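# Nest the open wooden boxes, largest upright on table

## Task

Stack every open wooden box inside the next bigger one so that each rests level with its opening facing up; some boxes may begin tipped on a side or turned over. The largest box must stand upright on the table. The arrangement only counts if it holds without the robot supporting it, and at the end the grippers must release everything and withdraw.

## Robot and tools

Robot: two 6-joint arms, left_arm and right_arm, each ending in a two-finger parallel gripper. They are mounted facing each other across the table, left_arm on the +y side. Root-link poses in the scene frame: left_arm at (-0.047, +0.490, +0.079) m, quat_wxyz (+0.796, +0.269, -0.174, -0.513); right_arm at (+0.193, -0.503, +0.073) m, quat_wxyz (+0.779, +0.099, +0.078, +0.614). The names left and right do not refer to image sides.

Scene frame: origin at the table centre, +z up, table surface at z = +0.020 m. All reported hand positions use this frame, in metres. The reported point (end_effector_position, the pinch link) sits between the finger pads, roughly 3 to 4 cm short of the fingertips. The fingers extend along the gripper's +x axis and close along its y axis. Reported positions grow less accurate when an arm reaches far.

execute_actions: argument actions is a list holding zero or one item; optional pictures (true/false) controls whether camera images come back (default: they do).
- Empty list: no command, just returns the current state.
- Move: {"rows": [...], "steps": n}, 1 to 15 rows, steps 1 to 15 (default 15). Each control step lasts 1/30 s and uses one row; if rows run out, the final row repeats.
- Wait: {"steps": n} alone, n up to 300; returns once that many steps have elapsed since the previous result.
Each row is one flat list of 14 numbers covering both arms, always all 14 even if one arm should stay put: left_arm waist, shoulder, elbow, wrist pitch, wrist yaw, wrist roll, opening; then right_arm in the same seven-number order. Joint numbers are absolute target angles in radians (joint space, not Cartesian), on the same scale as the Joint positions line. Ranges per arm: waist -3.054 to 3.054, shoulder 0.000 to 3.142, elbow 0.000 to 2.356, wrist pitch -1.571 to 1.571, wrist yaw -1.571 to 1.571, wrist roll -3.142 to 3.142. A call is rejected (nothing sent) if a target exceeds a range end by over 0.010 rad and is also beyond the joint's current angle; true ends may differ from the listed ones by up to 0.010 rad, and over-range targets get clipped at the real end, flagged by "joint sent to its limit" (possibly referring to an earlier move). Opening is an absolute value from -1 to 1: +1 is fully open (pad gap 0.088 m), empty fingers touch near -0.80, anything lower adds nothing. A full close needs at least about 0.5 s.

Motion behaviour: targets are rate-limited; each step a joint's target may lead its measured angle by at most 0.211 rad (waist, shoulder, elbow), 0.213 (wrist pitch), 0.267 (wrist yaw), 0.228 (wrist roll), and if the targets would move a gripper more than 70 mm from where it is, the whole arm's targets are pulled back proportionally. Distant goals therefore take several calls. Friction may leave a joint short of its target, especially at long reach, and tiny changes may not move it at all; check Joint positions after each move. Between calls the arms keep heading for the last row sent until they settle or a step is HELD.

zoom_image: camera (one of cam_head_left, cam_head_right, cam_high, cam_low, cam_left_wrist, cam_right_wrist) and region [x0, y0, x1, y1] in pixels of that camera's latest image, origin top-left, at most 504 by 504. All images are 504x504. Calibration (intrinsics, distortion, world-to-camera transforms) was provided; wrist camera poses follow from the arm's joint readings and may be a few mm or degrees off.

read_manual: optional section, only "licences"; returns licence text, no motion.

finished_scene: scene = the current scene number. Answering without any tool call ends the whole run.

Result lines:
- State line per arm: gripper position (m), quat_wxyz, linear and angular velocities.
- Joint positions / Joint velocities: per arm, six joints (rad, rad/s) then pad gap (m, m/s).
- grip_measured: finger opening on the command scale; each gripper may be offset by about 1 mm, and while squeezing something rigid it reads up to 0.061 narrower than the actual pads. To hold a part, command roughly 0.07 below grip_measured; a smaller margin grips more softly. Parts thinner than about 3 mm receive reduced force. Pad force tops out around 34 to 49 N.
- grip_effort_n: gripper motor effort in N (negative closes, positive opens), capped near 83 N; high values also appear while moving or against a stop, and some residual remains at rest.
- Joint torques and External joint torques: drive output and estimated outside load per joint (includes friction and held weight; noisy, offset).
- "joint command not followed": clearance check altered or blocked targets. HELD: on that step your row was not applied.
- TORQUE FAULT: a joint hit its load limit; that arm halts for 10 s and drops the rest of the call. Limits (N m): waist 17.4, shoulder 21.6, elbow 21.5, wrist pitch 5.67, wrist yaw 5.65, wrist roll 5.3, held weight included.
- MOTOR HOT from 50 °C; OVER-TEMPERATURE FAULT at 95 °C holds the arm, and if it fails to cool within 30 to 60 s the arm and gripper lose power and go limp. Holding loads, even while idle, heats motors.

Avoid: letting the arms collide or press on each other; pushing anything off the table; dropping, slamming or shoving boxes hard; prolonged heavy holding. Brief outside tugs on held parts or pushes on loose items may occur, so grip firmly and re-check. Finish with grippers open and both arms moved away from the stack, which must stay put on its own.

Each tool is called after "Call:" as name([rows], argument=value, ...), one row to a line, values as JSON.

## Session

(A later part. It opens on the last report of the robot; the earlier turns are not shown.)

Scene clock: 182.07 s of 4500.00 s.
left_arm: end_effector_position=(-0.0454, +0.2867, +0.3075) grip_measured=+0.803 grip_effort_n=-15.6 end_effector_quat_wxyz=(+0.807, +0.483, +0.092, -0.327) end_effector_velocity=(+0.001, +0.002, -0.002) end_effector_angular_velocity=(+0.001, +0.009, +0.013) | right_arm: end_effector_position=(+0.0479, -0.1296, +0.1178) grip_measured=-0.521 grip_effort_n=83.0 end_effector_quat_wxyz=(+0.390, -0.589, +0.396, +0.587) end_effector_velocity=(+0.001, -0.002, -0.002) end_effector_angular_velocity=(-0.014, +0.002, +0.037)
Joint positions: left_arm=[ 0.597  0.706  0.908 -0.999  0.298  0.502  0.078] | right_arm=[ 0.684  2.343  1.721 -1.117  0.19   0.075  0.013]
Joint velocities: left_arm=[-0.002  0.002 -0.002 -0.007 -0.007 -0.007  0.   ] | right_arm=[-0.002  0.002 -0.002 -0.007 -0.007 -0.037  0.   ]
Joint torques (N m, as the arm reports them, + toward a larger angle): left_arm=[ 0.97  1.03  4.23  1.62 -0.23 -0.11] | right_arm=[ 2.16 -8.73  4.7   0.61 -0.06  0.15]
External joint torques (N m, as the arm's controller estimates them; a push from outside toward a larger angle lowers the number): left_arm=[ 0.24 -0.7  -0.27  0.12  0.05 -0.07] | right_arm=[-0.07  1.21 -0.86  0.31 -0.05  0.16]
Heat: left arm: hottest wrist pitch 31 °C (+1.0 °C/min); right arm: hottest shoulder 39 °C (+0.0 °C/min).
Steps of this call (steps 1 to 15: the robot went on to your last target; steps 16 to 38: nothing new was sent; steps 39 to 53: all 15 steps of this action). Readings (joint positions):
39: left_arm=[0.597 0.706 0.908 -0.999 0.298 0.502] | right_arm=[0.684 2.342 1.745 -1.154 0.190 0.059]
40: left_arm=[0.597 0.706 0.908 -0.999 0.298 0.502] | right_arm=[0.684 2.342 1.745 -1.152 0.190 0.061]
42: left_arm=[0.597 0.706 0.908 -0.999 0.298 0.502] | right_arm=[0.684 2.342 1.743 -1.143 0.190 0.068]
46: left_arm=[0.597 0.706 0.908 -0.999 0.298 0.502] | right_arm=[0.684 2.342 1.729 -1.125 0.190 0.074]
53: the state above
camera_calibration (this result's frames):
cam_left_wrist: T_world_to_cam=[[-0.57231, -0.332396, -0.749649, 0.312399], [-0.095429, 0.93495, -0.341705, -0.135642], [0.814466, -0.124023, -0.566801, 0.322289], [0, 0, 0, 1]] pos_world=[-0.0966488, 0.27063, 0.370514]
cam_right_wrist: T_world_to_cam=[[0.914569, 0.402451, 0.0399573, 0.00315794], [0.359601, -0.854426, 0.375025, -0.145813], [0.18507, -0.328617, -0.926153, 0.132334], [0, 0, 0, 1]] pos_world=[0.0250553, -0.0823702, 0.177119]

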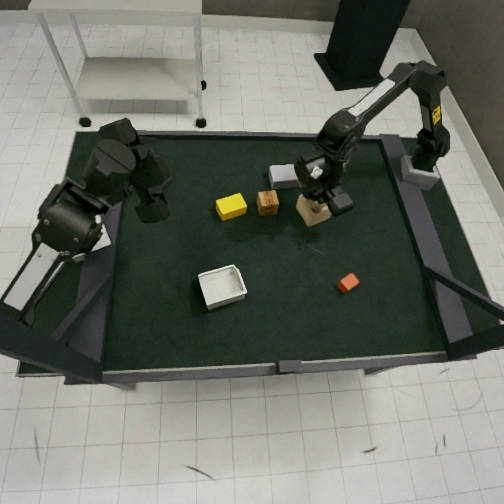

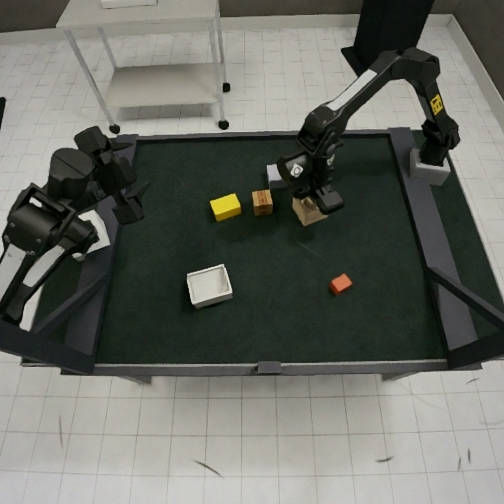

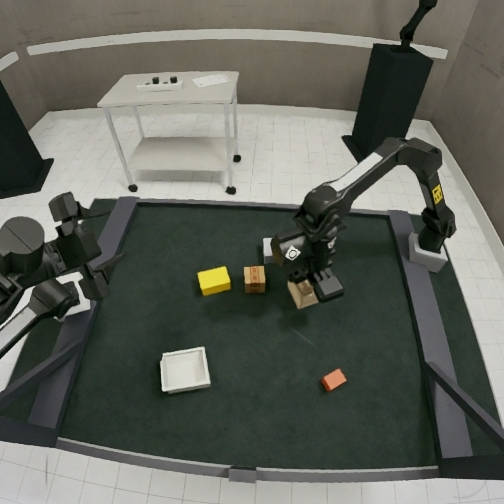

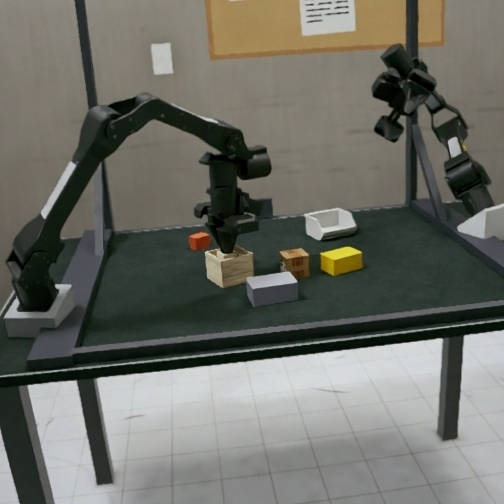

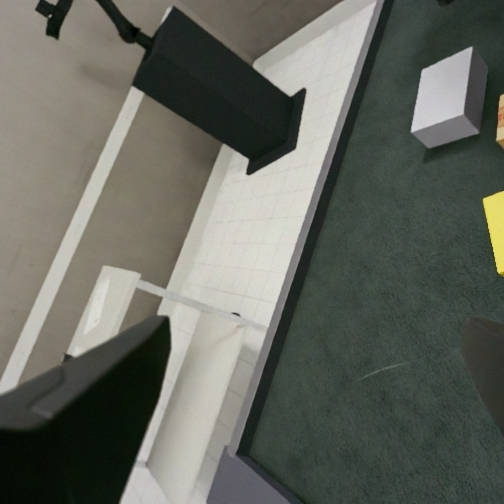

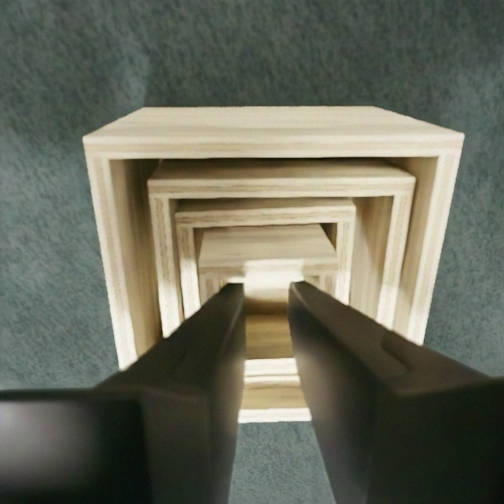

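Inside now. Continue down.

Call:
execute_actions([
  {"rows":[[0.6,0.7,0.9,-1.0,0.3,0.5,0.8,0.682,2.361,1.705,-1.108,0.188,0.08,-0.45],[0.6,0.7,0.9,-1.0,0.3,0.5,0.8,0.682,2.362,1.7,-1.102,0.188,0.08,-0.45],[0.6,0.7,0.9,-1.0,0.3,0.5,0.8,0.681,2.363,1.695,-1.096,0.188,0.08,-0.45],[0.6,0.7,0.9,-1.0,0.3,0.5,0.8,0.681,2.364,1.69,-1.09,0.188,0.08,-0.45],[0.6,0.7,0.9,-1.0,0.3,0.5,0.8,0.68,2.365,1.685,-1.084,0.188,0.08,-0.45],[0.6,0.7,0.9,-1.0,0.3,0.5,0.8,0.68,2.366,1.68,-1.078,0.188,0.08,-0.45],[0.6,0.7,0.9,-1.0,0.3,0.5,0.8,0.679,2.367,1.675,-1.072,0.188,0.08,-0.45],[0.6,0.7,0.9,-1.0,0.3,0.5,0.8,0.679,2.368,1.67,-1.066,0.188,0.08,-0.45],[0.6,0.7,0.9,-1.0,0.3,0.5,0.8,0.678,2.369,1.665,-1.06,0.188,0.08,-0.45],[0.6,0.7,0.9,-1.0,0.3,0.5,0.8,0.678,2.37,1.66,-1.054,0.188,0.08,-0.45],[0.6,0.7,0.9,-1.0,0.3,0.5,0.8,0.677,2.371,1.655,-1.048,0.188,0.08,-0.45],[0.6,0.7,0.9,-1.0,0.3,0.5,0.8,0.677,2.372,1.65,-1.042,0.188,0.08,-0.45]],"steps":15},
])

Call:
zoom_image(camera="cam_right_wrist", region=[100,80,400,380])

Scene clock: 184.50 s of 4500.00 s.
left_arm: end_effector_position=(-0.0454, +0.2867, +0.3075) grip_measured=+0.803 grip_effort_n=-15.6 end_effector_quat_wxyz=(+0.807, +0.483, +0.092, -0.327) end_effector_velocity=(+0.003, +0.004, -0.003) end_effector_angular_velocity=(+0.017, -0.002, +0.021) | right_arm: end_effector_position=(+0.0471, -0.1323, +0.0996) grip_measured=-0.521 grip_effort_n=83.0 end_effector_quat_wxyz=(+0.391, -0.588, +0.398, +0.586) end_effector_velocity=(+0.000, -0.011, -0.022) end_effector_angular_velocity=(-0.048, +0.002, +0.008)
Joint positions: left_arm=[ 0.597  0.706  0.908 -0.999  0.298  0.502  0.078] | right_arm=[ 0.68   2.353  1.663 -1.049  0.19   0.076  0.013]
Joint velocities: left_arm=[-0.002  0.002 -0.007 -0.007 -0.022  0.007 -0.   ] | right_arm=[-0.007  0.022 -0.056  0.037 -0.022 -0.007 -0.   ]
Joint torques (N m, as the arm reports them, + toward a larger angle): left_arm=[ 0.96  1.04  4.23  1.61 -0.23 -0.11] | right_arm=[ 1.85 -8.55  4.65  0.68 -0.05  0.14]
External joint torques (N m, as the arm's controller estimates them; a push from outside toward a larger angle lowers the number): left_arm=[ 0.23 -0.7  -0.23  0.11  0.05 -0.07] | right_arm=[-0.46  1.78 -1.12  0.32 -0.04  0.14]
Heat: left arm: hottest wrist pitch 31 °C (+1.0 °C/min); right arm: hottest shoulder 39 °C (+0.0 °C/min).
Steps of this call (steps 1 to 15: the robot went on to your last target; steps 16 to 58: nothing new was sent; steps 59 to 73: all 15 steps of this action). Readings (joint positions):
59: left_arm=[0.597 0.706 0.908 -0.999 0.298 0.502] | right_arm=[0.684 2.343 1.720 -1.116 0.190 0.076]
60: left_arm=[0.597 0.706 0.908 -0.999 0.298 0.502] | right_arm=[0.684 2.343 1.718 -1.113 0.190 0.076]
62: left_arm=[0.597 0.706 0.908 -0.999 0.298 0.502] | right_arm=[0.684 2.343 1.712 -1.104 0.190 0.076]
66: left_arm=[0.597 0.706 0.908 -0.999 0.298 0.502] | right_arm=[0.684 2.345 1.693 -1.082 0.190 0.076]
73: the state above
camera_calibration (this result's frames):
cam_left_wrist: T_world_to_cam=[[-0.57231, -0.332396, -0.749649, 0.312399], [-0.095429, 0.93495, -0.341705, -0.135642], [0.814466, -0.124023, -0.566801, 0.322289], [0, 0, 0, 1]] pos_world=[-0.0966488, 0.27063, 0.370514]
cam_right_wrist: T_world_to_cam=[[0.916582, 0.397912, 0.0392893, 0.00504605], [0.355562, -0.85607, 0.375126, -0.141044], [0.182901, -0.329864, -0.926141, 0.114735], [0, 0, 0, 1]] pos_world=[0.0245396, -0.0849045, 0.158972]

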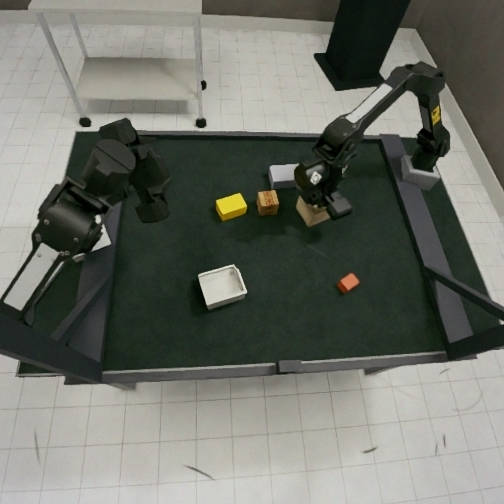

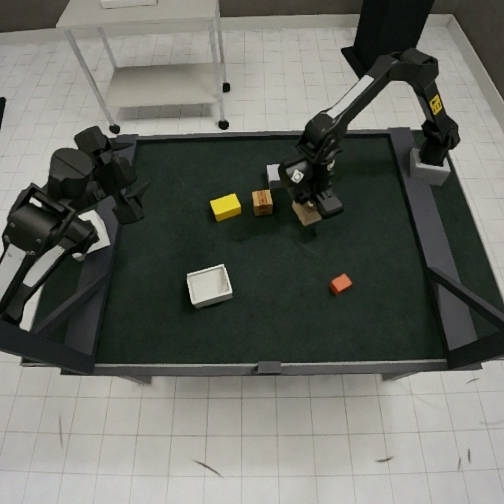

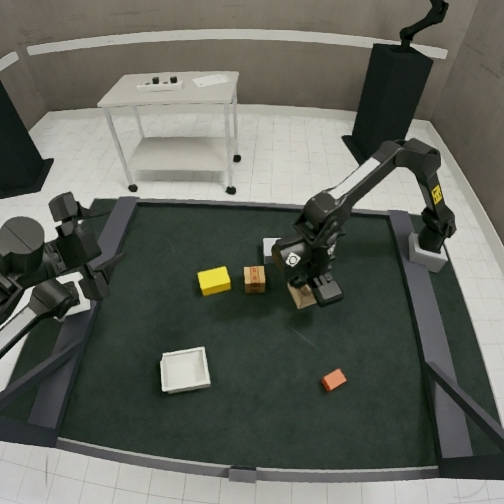

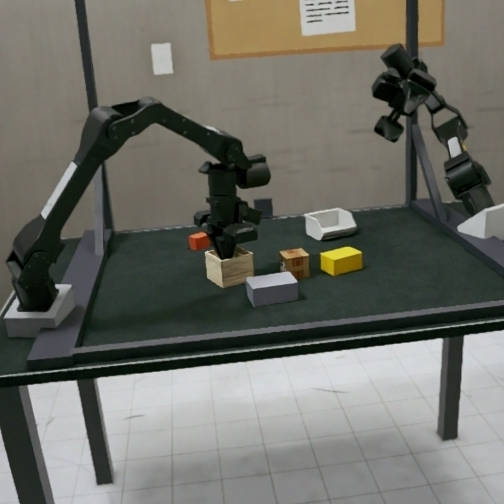

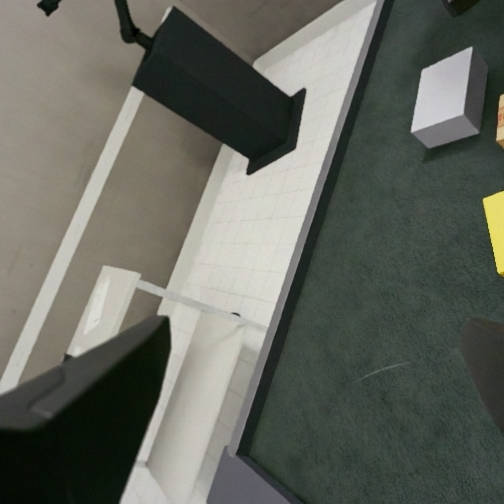

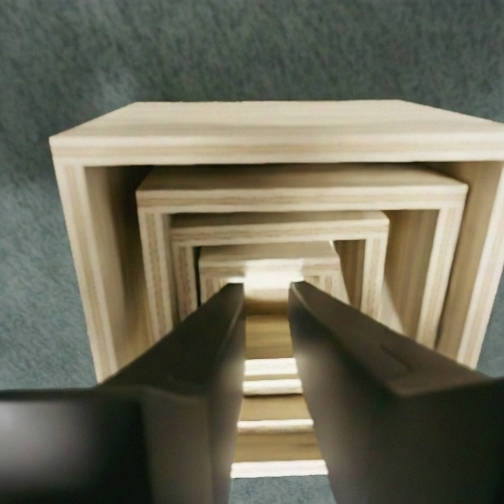

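Region (100, 80, 400, 380) of cam_right_wrist's 504x504 image, scaled by 1.680, with more detail than that image has.

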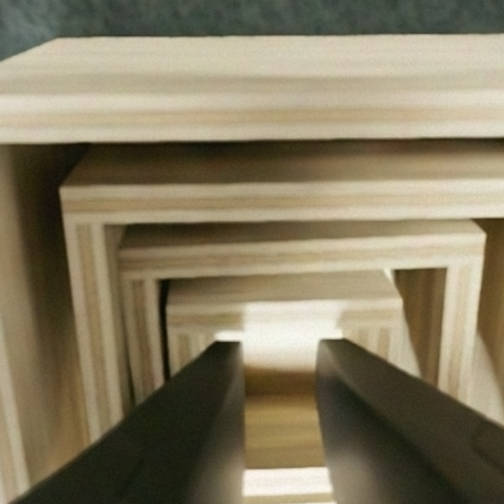

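Call:
execute_actions([
  {"rows":[[0.6,0.7,0.9,-1.0,0.3,0.5,0.8,0.675,2.374,1.648,-1.035,0.188,0.08,-0.45],[0.6,0.7,0.9,-1.0,0.3,0.5,0.8,0.674,2.375,1.645,-1.028,0.188,0.08,-0.45],[0.6,0.7,0.9,-1.0,0.3,0.5,0.8,0.673,2.376,1.642,-1.02,0.188,0.08,-0.45],[0.6,0.7,0.9,-1.0,0.3,0.5,0.8,0.672,2.377,1.64,-1.015,0.188,0.08,-0.45],[0.6,0.7,0.9,-1.0,0.3,0.5,0.8,0.672,2.377,1.64,-1.015,0.188,0.08,-0.45],[0.6,0.7,0.9,-1.0,0.3,0.5,0.8,0.672,2.377,1.64,-1.015,0.188,0.08,-0.45],[0.6,0.7,0.9,-1.0,0.3,0.5,0.8,0.672,2.377,1.64,-1.015,0.188,0.08,-0.45],[0.6,0.7,0.9,-1.0,0.3,0.5,0.8,0.672,2.377,1.64,-1.015,0.188,0.08,-0.53],[0.6,0.7,0.9,-1.0,0.3,0.5,0.8,0.672,2.377,1.64,-1.015,0.188,0.08,-0.57],[0.6,0.7,0.9,-1.0,0.3,0.5,0.8,0.672,2.377,1.64,-1.015,0.188,0.08,-0.62],[0.6,0.7,0.9,-1.0,0.3,0.5,0.8,0.672,2.377,1.64,-1.015,0.188,0.08,-0.68],[0.6,0.7,0.9,-1.0,0.3,0.5,0.8,0.672,2.377,1.64,-1.015,0.188,0.08,-0.73],[0.6,0.7,0.9,-1.0,0.3,0.5,0.8,0.672,2.377,1.64,-1.015,0.188,0.08,-0.78]],"steps":15},
], pictures=false)

Call:
execute_actions([
  {"rows":[[0.6,0.7,0.9,-1.0,0.3,0.5,0.8,0.674,2.36,1.655,-1.03,0.188,0.08,-0.78],[0.6,0.7,0.9,-1.0,0.3,0.5,0.8,0.675,2.35,1.67,-1.05,0.188,0.08,-0.78],[0.6,0.7,0.9,-1.0,0.3,0.5,0.8,0.676,2.346,1.685,-1.07,0.188,0.08,-0.78],[0.6,0.7,0.9,-1.0,0.3,0.5,0.8,0.677,2.343,1.7,-1.09,0.188,0.08,-0.78],[0.6,0.7,0.9,-1.0,0.3,0.5,0.8,0.678,2.34,1.715,-1.11,0.188,0.08,-0.78],[0.6,0.7,0.9,-1.0,0.3,0.5,0.8,0.68,2.336,1.73,-1.13,0.188,0.08,-0.78],[0.6,0.7,0.9,-1.0,0.3,0.5,0.8,0.682,2.332,1.75,-1.15,0.188,0.08,-0.78],[0.6,0.7,0.9,-1.0,0.3,0.5,0.8,0.684,2.327,1.77,-1.175,0.188,0.08,-0.78],[0.6,0.7,0.9,-1.0,0.3,0.5,0.8,0.686,2.32,1.79,-1.2,0.188,0.08,-0.78],[0.6,0.7,0.9,-1.0,0.3,0.5,0.8,0.688,2.31,1.81,-1.225,0.188,0.08,-0.78],[0.6,0.7,0.9,-1.0,0.3,0.5,0.8,0.69,2.3,1.83,-1.25,0.188,0.08,-0.78],[0.6,0.7,0.9,-1.0,0.3,0.5,0.8,0.69,2.285,1.85,-1.275,0.188,0.08,-0.78],[0.6,0.7,0.9,-1.0,0.3,0.5,0.8,0.69,2.27,1.865,-1.3,0.188,0.08,-0.78]],"steps":15},
])

Call:
zoom_image(camera="cam_right_wrist", region=[80,80,420,420])

Scene clock: 187.07 s of 4500.00 s.
left_arm: end_effector_position=(-0.0454, +0.2867, +0.3075) grip_measured=+0.803 grip_effort_n=-15.6 end_effector_quat_wxyz=(+0.807, +0.483, +0.092, -0.327) end_effector_velocity=(+0.002, -0.000, +0.000) end_effector_angular_velocity=(-0.004, -0.002, +0.006) | right_arm: end_effector_position=(+0.0470, -0.1295, +0.0940) grip_measured=-0.724 grip_effort_n=-15.6 end_effector_quat_wxyz=(+0.396, -0.582, +0.398, +0.588) end_effector_velocity=(-0.003, -0.004, +0.001) end_effector_angular_velocity=(-0.015, +0.016, +0.011)
Joint positions: left_arm=[ 0.597  0.706  0.908 -0.999  0.298  0.502  0.078] | right_arm=[ 0.675  2.359  1.65  -1.017  0.19   0.076  0.004]
Joint velocities: left_arm=[-0.002  0.002 -0.002  0.007 -0.007 -0.007 -0.   ] | right_arm=[ 0.002 -0.002 -0.002 -0.007 -0.022 -0.007 -0.03 ]
Joint torques (N m, as the arm reports them, + toward a larger angle): left_arm=[ 0.97  1.07  4.22  1.61 -0.23 -0.1 ] | right_arm=[ 1.86 -8.4   4.56  0.63 -0.05  0.11]
External joint torques (N m, as the arm's controller estimates them; a push from outside toward a larger angle lowers the number): left_arm=[ 0.24 -0.62 -0.32  0.1   0.04 -0.06] | right_arm=[-0.46  1.62 -0.96  0.3  -0.04  0.11]
Heat: left arm: hottest wrist pitch 31 °C (+0.0 °C/min); right arm: hottest shoulder 39 °C (-1.0 °C/min).
Steps of this call (steps 1 to 15: the robot went on to your last target; steps 16 to 62: nothing new was sent; steps 63 to 77: all 15 steps of this action). Readings (joint positions):
63: left_arm=[0.597 0.706 0.908 -0.999 0.298 0.502] | right_arm=[0.680 2.354 1.660 -1.043 0.190 0.076]
64: left_arm=[0.597 0.706 0.908 -0.999 0.298 0.502] | right_arm=[0.679 2.354 1.659 -1.040 0.190 0.076]
66: left_arm=[0.597 0.706 0.908 -0.999 0.298 0.502] | right_arm=[0.678 2.355 1.656 -1.030 0.190 0.076]
70: left_arm=[0.597 0.706 0.908 -0.999 0.298 0.502] | right_arm=[0.675 2.358 1.651 -1.020 0.190 0.076]
77: the state above

Scene clock: 187.57 s of 4500.00 s.
left_arm: end_effector_position=(-0.0454, +0.2867, +0.3075) grip_measured=+0.803 grip_effort_n=-15.6 end_effector_quat_wxyz=(+0.807, +0.483, +0.092, -0.327) end_effector_velocity=(+0.002, +0.003, -0.001) end_effector_angular_velocity=(+0.013, -0.010, +0.016) | right_arm: end_effector_position=(+0.0555, -0.1284, +0.1636) grip_measured=-0.778 grip_effort_n=-15.6 end_effector_quat_wxyz=(+0.391, -0.587, +0.394, +0.589) end_effector_velocity=(+0.026, +0.034, +0.228) end_effector_angular_velocity=(+0.377, +0.180, -0.058)
Joint positions: left_arm=[ 0.597  0.706  0.908 -0.999  0.298  0.502  0.078] | right_arm=[ 0.689  2.299  1.837 -1.271  0.19   0.076  0.001]
Joint velocities: left_arm=[-0.002 -0.002 -0.002 -0.007 -0.022  0.007 -0.   ] | right_arm=[ 0.017 -0.374  0.335 -0.286  0.007 -0.007 -0.   ]
Joint torques (N m, as the arm reports them, + toward a larger angle): left_arm=[ 0.98  1.03  4.21  1.61 -0.22 -0.11] | right_arm=[  2.01 -10.9    6.1    0.27  -0.04   0.13]
External joint torques (N m, as the arm's controller estimates them; a push from outside toward a larger angle lowers the number): left_arm=[ 0.24 -0.68 -0.27  0.12  0.05 -0.07] | right_arm=[ 0.05 -2.25  0.91 -0.06 -0.05  0.13]
Heat: left arm: hottest wrist pitch 31 °C (+0.0 °C/min); right arm: hottest shoulder 39 °C (-1.0 °C/min).
Steps of this call (steps 1 to 15: all 15 steps of this action). Readings (joint positions):
1: left_arm=[0.597 0.706 0.908 -0.999 0.298 0.502] | right_arm=[0.675 2.359 1.650 -1.017 0.190 0.076]
2: left_arm=[0.597 0.706 0.908 -0.999 0.298 0.502] | right_arm=[0.675 2.359 1.651 -1.022 0.190 0.076]
4: left_arm=[0.597 0.706 0.908 -0.999 0.298 0.502] | right_arm=[0.675 2.359 1.662 -1.051 0.190 0.076]
8: left_arm=[0.597 0.706 0.908 -0.999 0.298 0.502] | right_arm=[0.676 2.356 1.715 -1.122 0.190 0.076]
15: the state above
camera_calibration (this result's frames):
cam_left_wrist: T_world_to_cam=[[-0.57231, -0.332396, -0.749649, 0.312399], [-0.095429, 0.93495, -0.341705, -0.135642], [0.814466, -0.124023, -0.566801, 0.322289], [0, 0, 0, 1]] pos_world=[-0.0966488, 0.27063, 0.370514]
cam_right_wrist: T_world_to_cam=[[0.913889, 0.403966, 0.0402431, -0.00593513], [0.362318, -0.85633, 0.368002, -0.163947], [0.183121, -0.321732, -0.928954, 0.175194], [0, 0, 0, 1]] pos_world=[0.0327433, -0.0816299, 0.223319]

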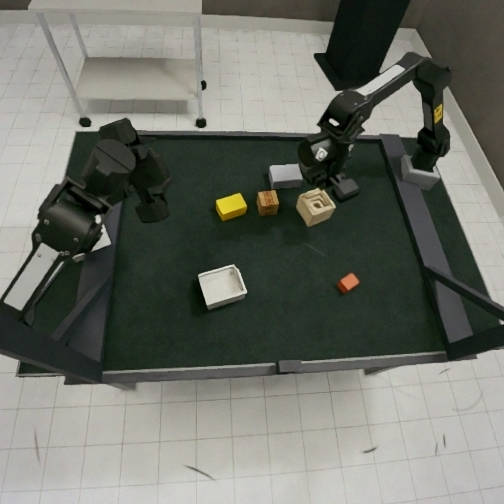

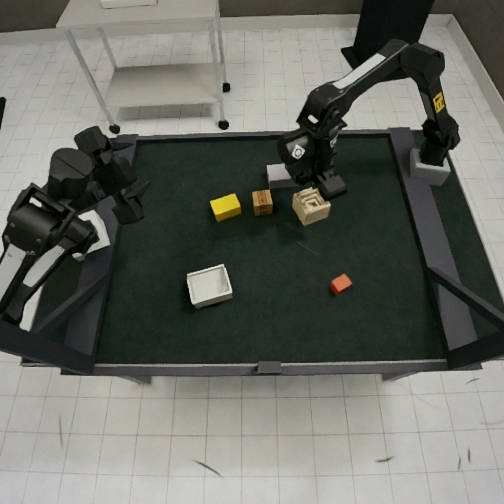

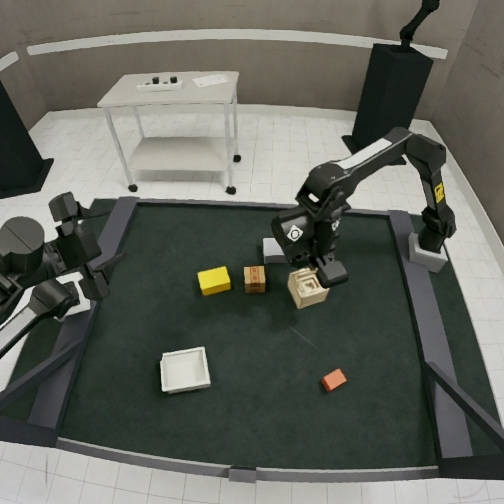

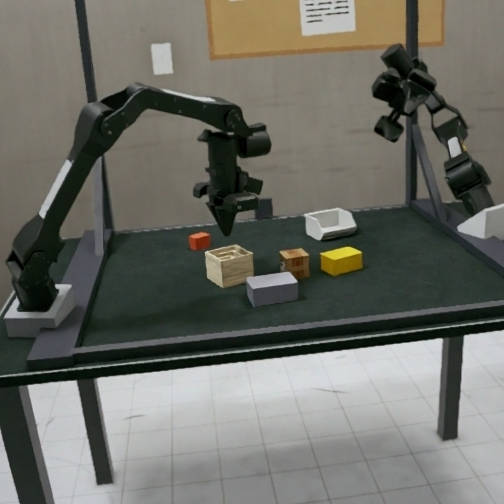

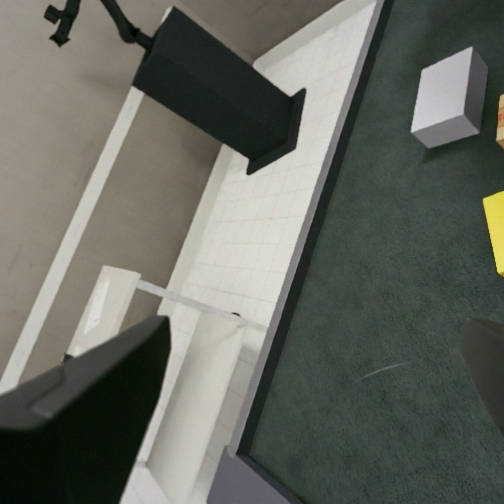

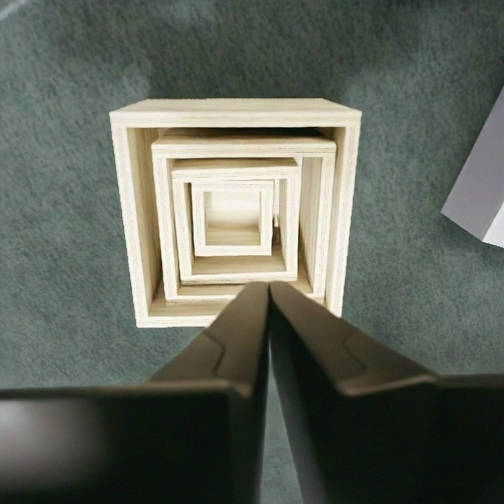

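Region (80, 80, 420, 420) of cam_right_wrist's 504x504 image, scaled by 1.482, with more detail than that image has.

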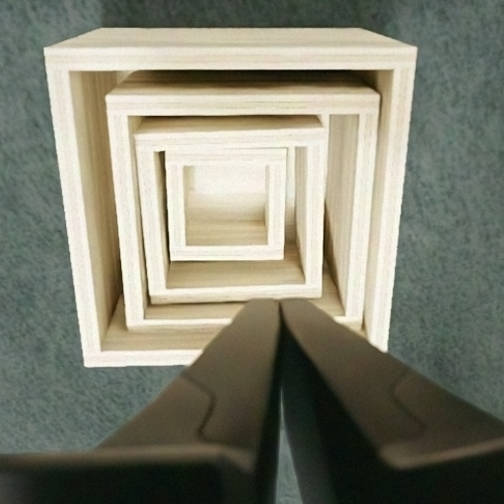

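Nested flat. Retreat.

Call:
execute_actions([
  {"rows":[[0.6,0.7,0.9,-1.0,0.3,0.5,0.8,0.7,1.6,1.5,-1.3,0.188,0.08,-0.78]],"steps":15},
], pictures=false)

Call:
execute_actions([
  {"rows":[[0.6,0.7,0.9,-1.0,0.3,0.5,0.8,0.7,1.0,1.1,-1.2,0.188,0.08,-0.78]],"steps":15},
])

Call:
zoom_image(camera="cam_high", region=[270,250,350,330])

Scene clock: 188.53 s of 4500.00 s.
left_arm: end_effector_position=(-0.0454, +0.2867, +0.3075) grip_measured=+0.803 grip_effort_n=-15.6 end_effector_quat_wxyz=(+0.807, +0.483, +0.092, -0.327) end_effector_velocity=(-0.000, +0.001, -0.004) end_effector_angular_velocity=(-0.001, +0.018, +0.002) | right_arm: end_effector_position=(+0.1309, -0.2202, +0.3103) grip_measured=-0.778 grip_effort_n=-15.1 end_effector_quat_wxyz=(+0.463, -0.457, +0.344, +0.677) end_effector_velocity=(+0.034, -0.032, +0.079) end_effector_angular_velocity=(+0.249, +0.129, -0.034)
Joint positions: left_arm=[ 0.597  0.706  0.908 -0.999  0.298  0.502  0.078] | right_arm=[ 0.699  1.591  1.518 -1.3    0.19   0.076  0.001]
Joint velocities: left_arm=[-0.002 -0.002 -0.007 -0.007  0.007 -0.007 -0.   ] | right_arm=[-0.002 -0.295 -0.002 -0.007 -0.007 -0.022  0.   ]
Joint torques (N m, as the arm reports them, + toward a larger angle): left_arm=[ 0.98  1.05  4.23  1.61 -0.23 -0.11] | right_arm=[ 1.45 -0.91  4.38  1.16 -0.07  0.13]
External joint torques (N m, as the arm's controller estimates them; a push from outside toward a larger angle lowers the number): left_arm=[ 0.23 -0.68 -0.22  0.13  0.05 -0.07] | right_arm=[0.03 0.88 0.18 0.18 0.   0.14]
Heat: left arm: hottest wrist pitch 31 °C (+0.0 °C/min); right arm: hottest shoulder 39 °C (-1.0 °C/min).
Steps of this call (steps 1 to 14: the robot went on to your last target; steps 15 to 29: all 15 steps of this action). Readings (joint positions):
15: left_arm=[0.597 0.706 0.908 -0.999 0.298 0.502] | right_arm=[0.690 2.247 1.839 -1.281 0.190 0.076]
16: left_arm=[0.597 0.706 0.908 -0.999 0.298 0.502] | right_arm=[0.691 2.205 1.778 -1.281 0.190 0.076]
18: left_arm=[0.597 0.706 0.908 -0.999 0.298 0.502] | right_arm=[0.696 2.099 1.653 -1.306 0.190 0.076]
22: left_arm=[0.597 0.706 0.908 -0.999 0.298 0.502] | right_arm=[0.699 1.882 1.529 -1.304 0.190 0.076]
29: the state above

Scene clock: 189.03 s of 4500.00 s.
left_arm: end_effector_position=(-0.0454, +0.2867, +0.3075) grip_measured=+0.803 grip_effort_n=-15.6 end_effector_quat_wxyz=(+0.807, +0.483, +0.092, -0.327) end_effector_velocity=(+0.002, +0.004, -0.002) end_effector_angular_velocity=(+0.003, +0.001, +0.025) | right_arm: end_effector_position=(+0.1805, -0.3120, +0.3187) grip_measured=-0.778 grip_effort_n=-16.5 end_effector_quat_wxyz=(+0.512, -0.340, +0.298, +0.730) end_effector_velocity=(-0.003, -0.008, -0.030) end_effector_angular_velocity=(-0.083, -0.031, +0.013)
Joint positions: left_arm=[ 0.597  0.706  0.908 -0.999  0.298  0.502  0.078] | right_arm=[ 0.699  1.002  1.119 -1.201  0.19   0.076  0.001]
Joint velocities: left_arm=[-0.002 -0.002 -0.007 -0.007 -0.022 -0.007 -0.   ] | right_arm=[-0.002 -0.002 -0.085 -0.007 -0.007  0.007 -0.   ]
Joint torques (N m, as the arm reports them, + toward a larger angle): left_arm=[ 0.97  1.03  4.22  1.61 -0.23 -0.11] | right_arm=[ 0.7  -0.19  4.81  1.67 -0.08  0.11]
External joint torques (N m, as the arm's controller estimates them; a push from outside toward a larger angle lowers the number): left_arm=[ 0.23 -0.69 -0.23  0.12  0.06 -0.07] | right_arm=[ 0.12  0.35 -1.03  0.33 -0.04  0.12]
Heat: left arm: hottest wrist pitch 31 °C (+0.0 °C/min); right arm: hottest shoulder 39 °C (-1.0 °C/min).
Steps of this call (steps 1 to 15: all 15 steps of this action). Readings (joint positions):
1: left_arm=[0.597 0.706 0.908 -0.999 0.298 0.502] | right_arm=[0.699 1.563 1.497 -1.276 0.190 0.076]
2: left_arm=[0.597 0.706 0.908 -0.999 0.298 0.502] | right_arm=[0.699 1.519 1.438 -1.234 0.190 0.076]
4: left_arm=[0.597 0.706 0.908 -0.999 0.298 0.502] | right_arm=[0.699 1.413 1.315 -1.230 0.190 0.076]
8: left_arm=[0.597 0.706 0.908 -0.999 0.298 0.502] | right_arm=[0.699 1.179 1.145 -1.212 0.190 0.076]
15: the state above
camera_calibration (this result's frames):
cam_left_wrist: T_world_to_cam=[[-0.57231, -0.332396, -0.749649, 0.312399], [-0.095429, 0.93495, -0.341705, -0.135642], [0.814466, -0.124023, -0.566801, 0.322289], [0, 0, 0, 1]] pos_world=[-0.0966488, 0.27063, 0.370514]
cam_right_wrist: T_world_to_cam=[[0.955957, 0.2912, -0.0367314, -0.0705295], [0.272938, -0.927998, -0.253625, -0.231751], [-0.107942, 0.232429, -0.966605, 0.474759], [0, 0, 0, 1]] pos_world=[0.181923, -0.304874, 0.397536]

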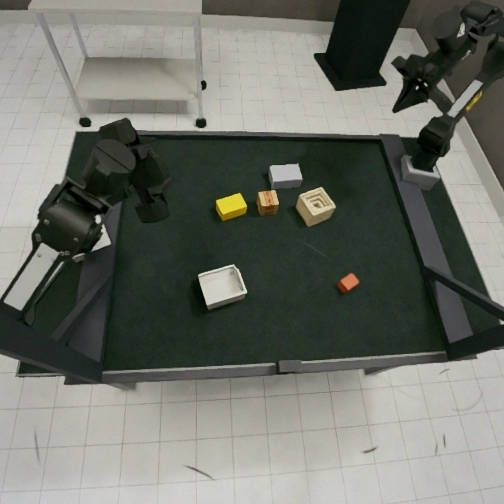

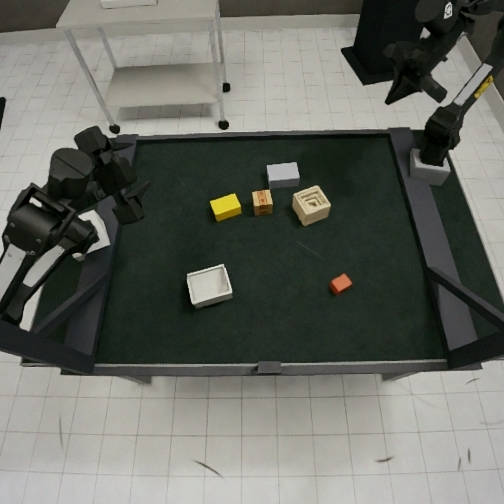

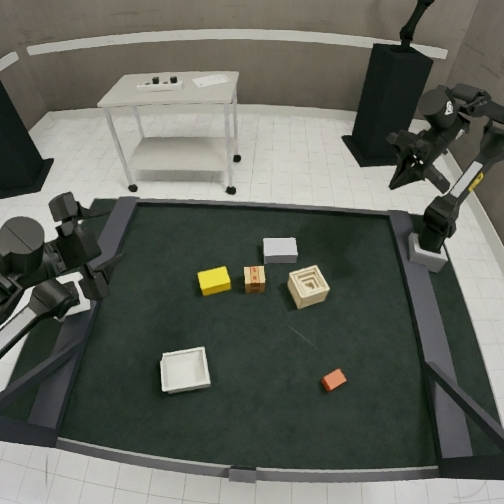

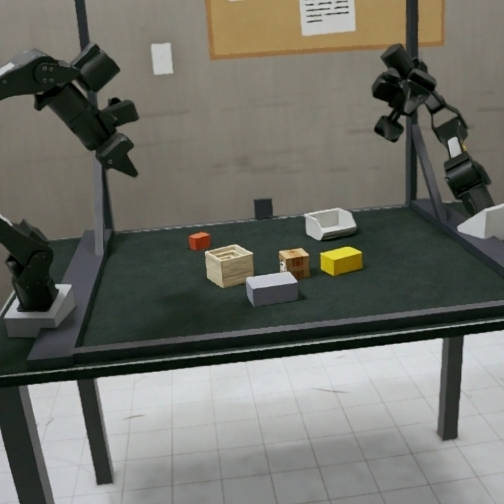

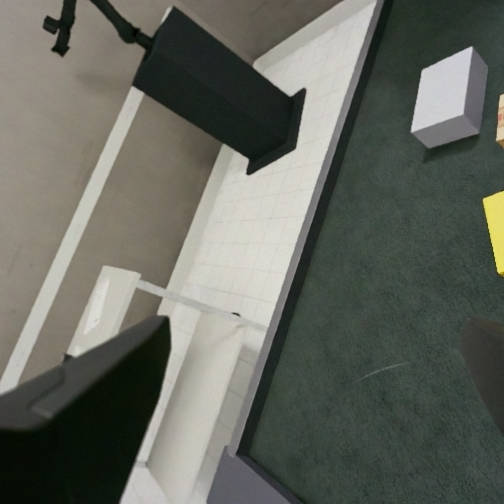

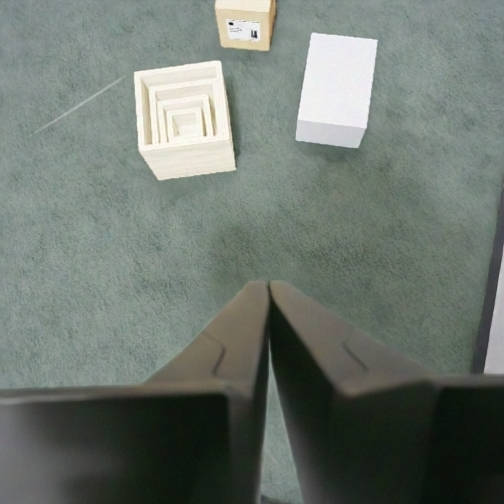

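Region (270, 250, 350, 330) of cam_high's 504x504 image, scaled by 6.300, with more detail than that image has.

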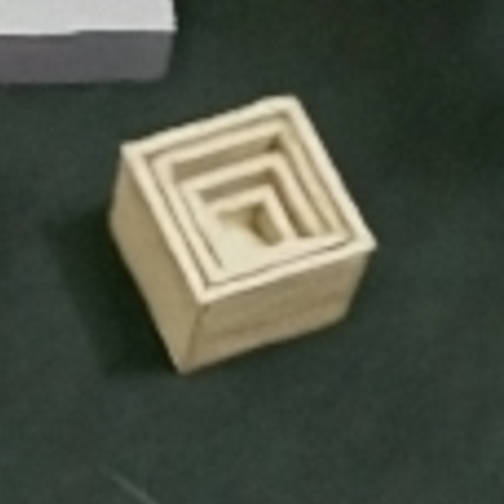

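Call:
finished_scene(scene=2)

The scene is finished: the task was done.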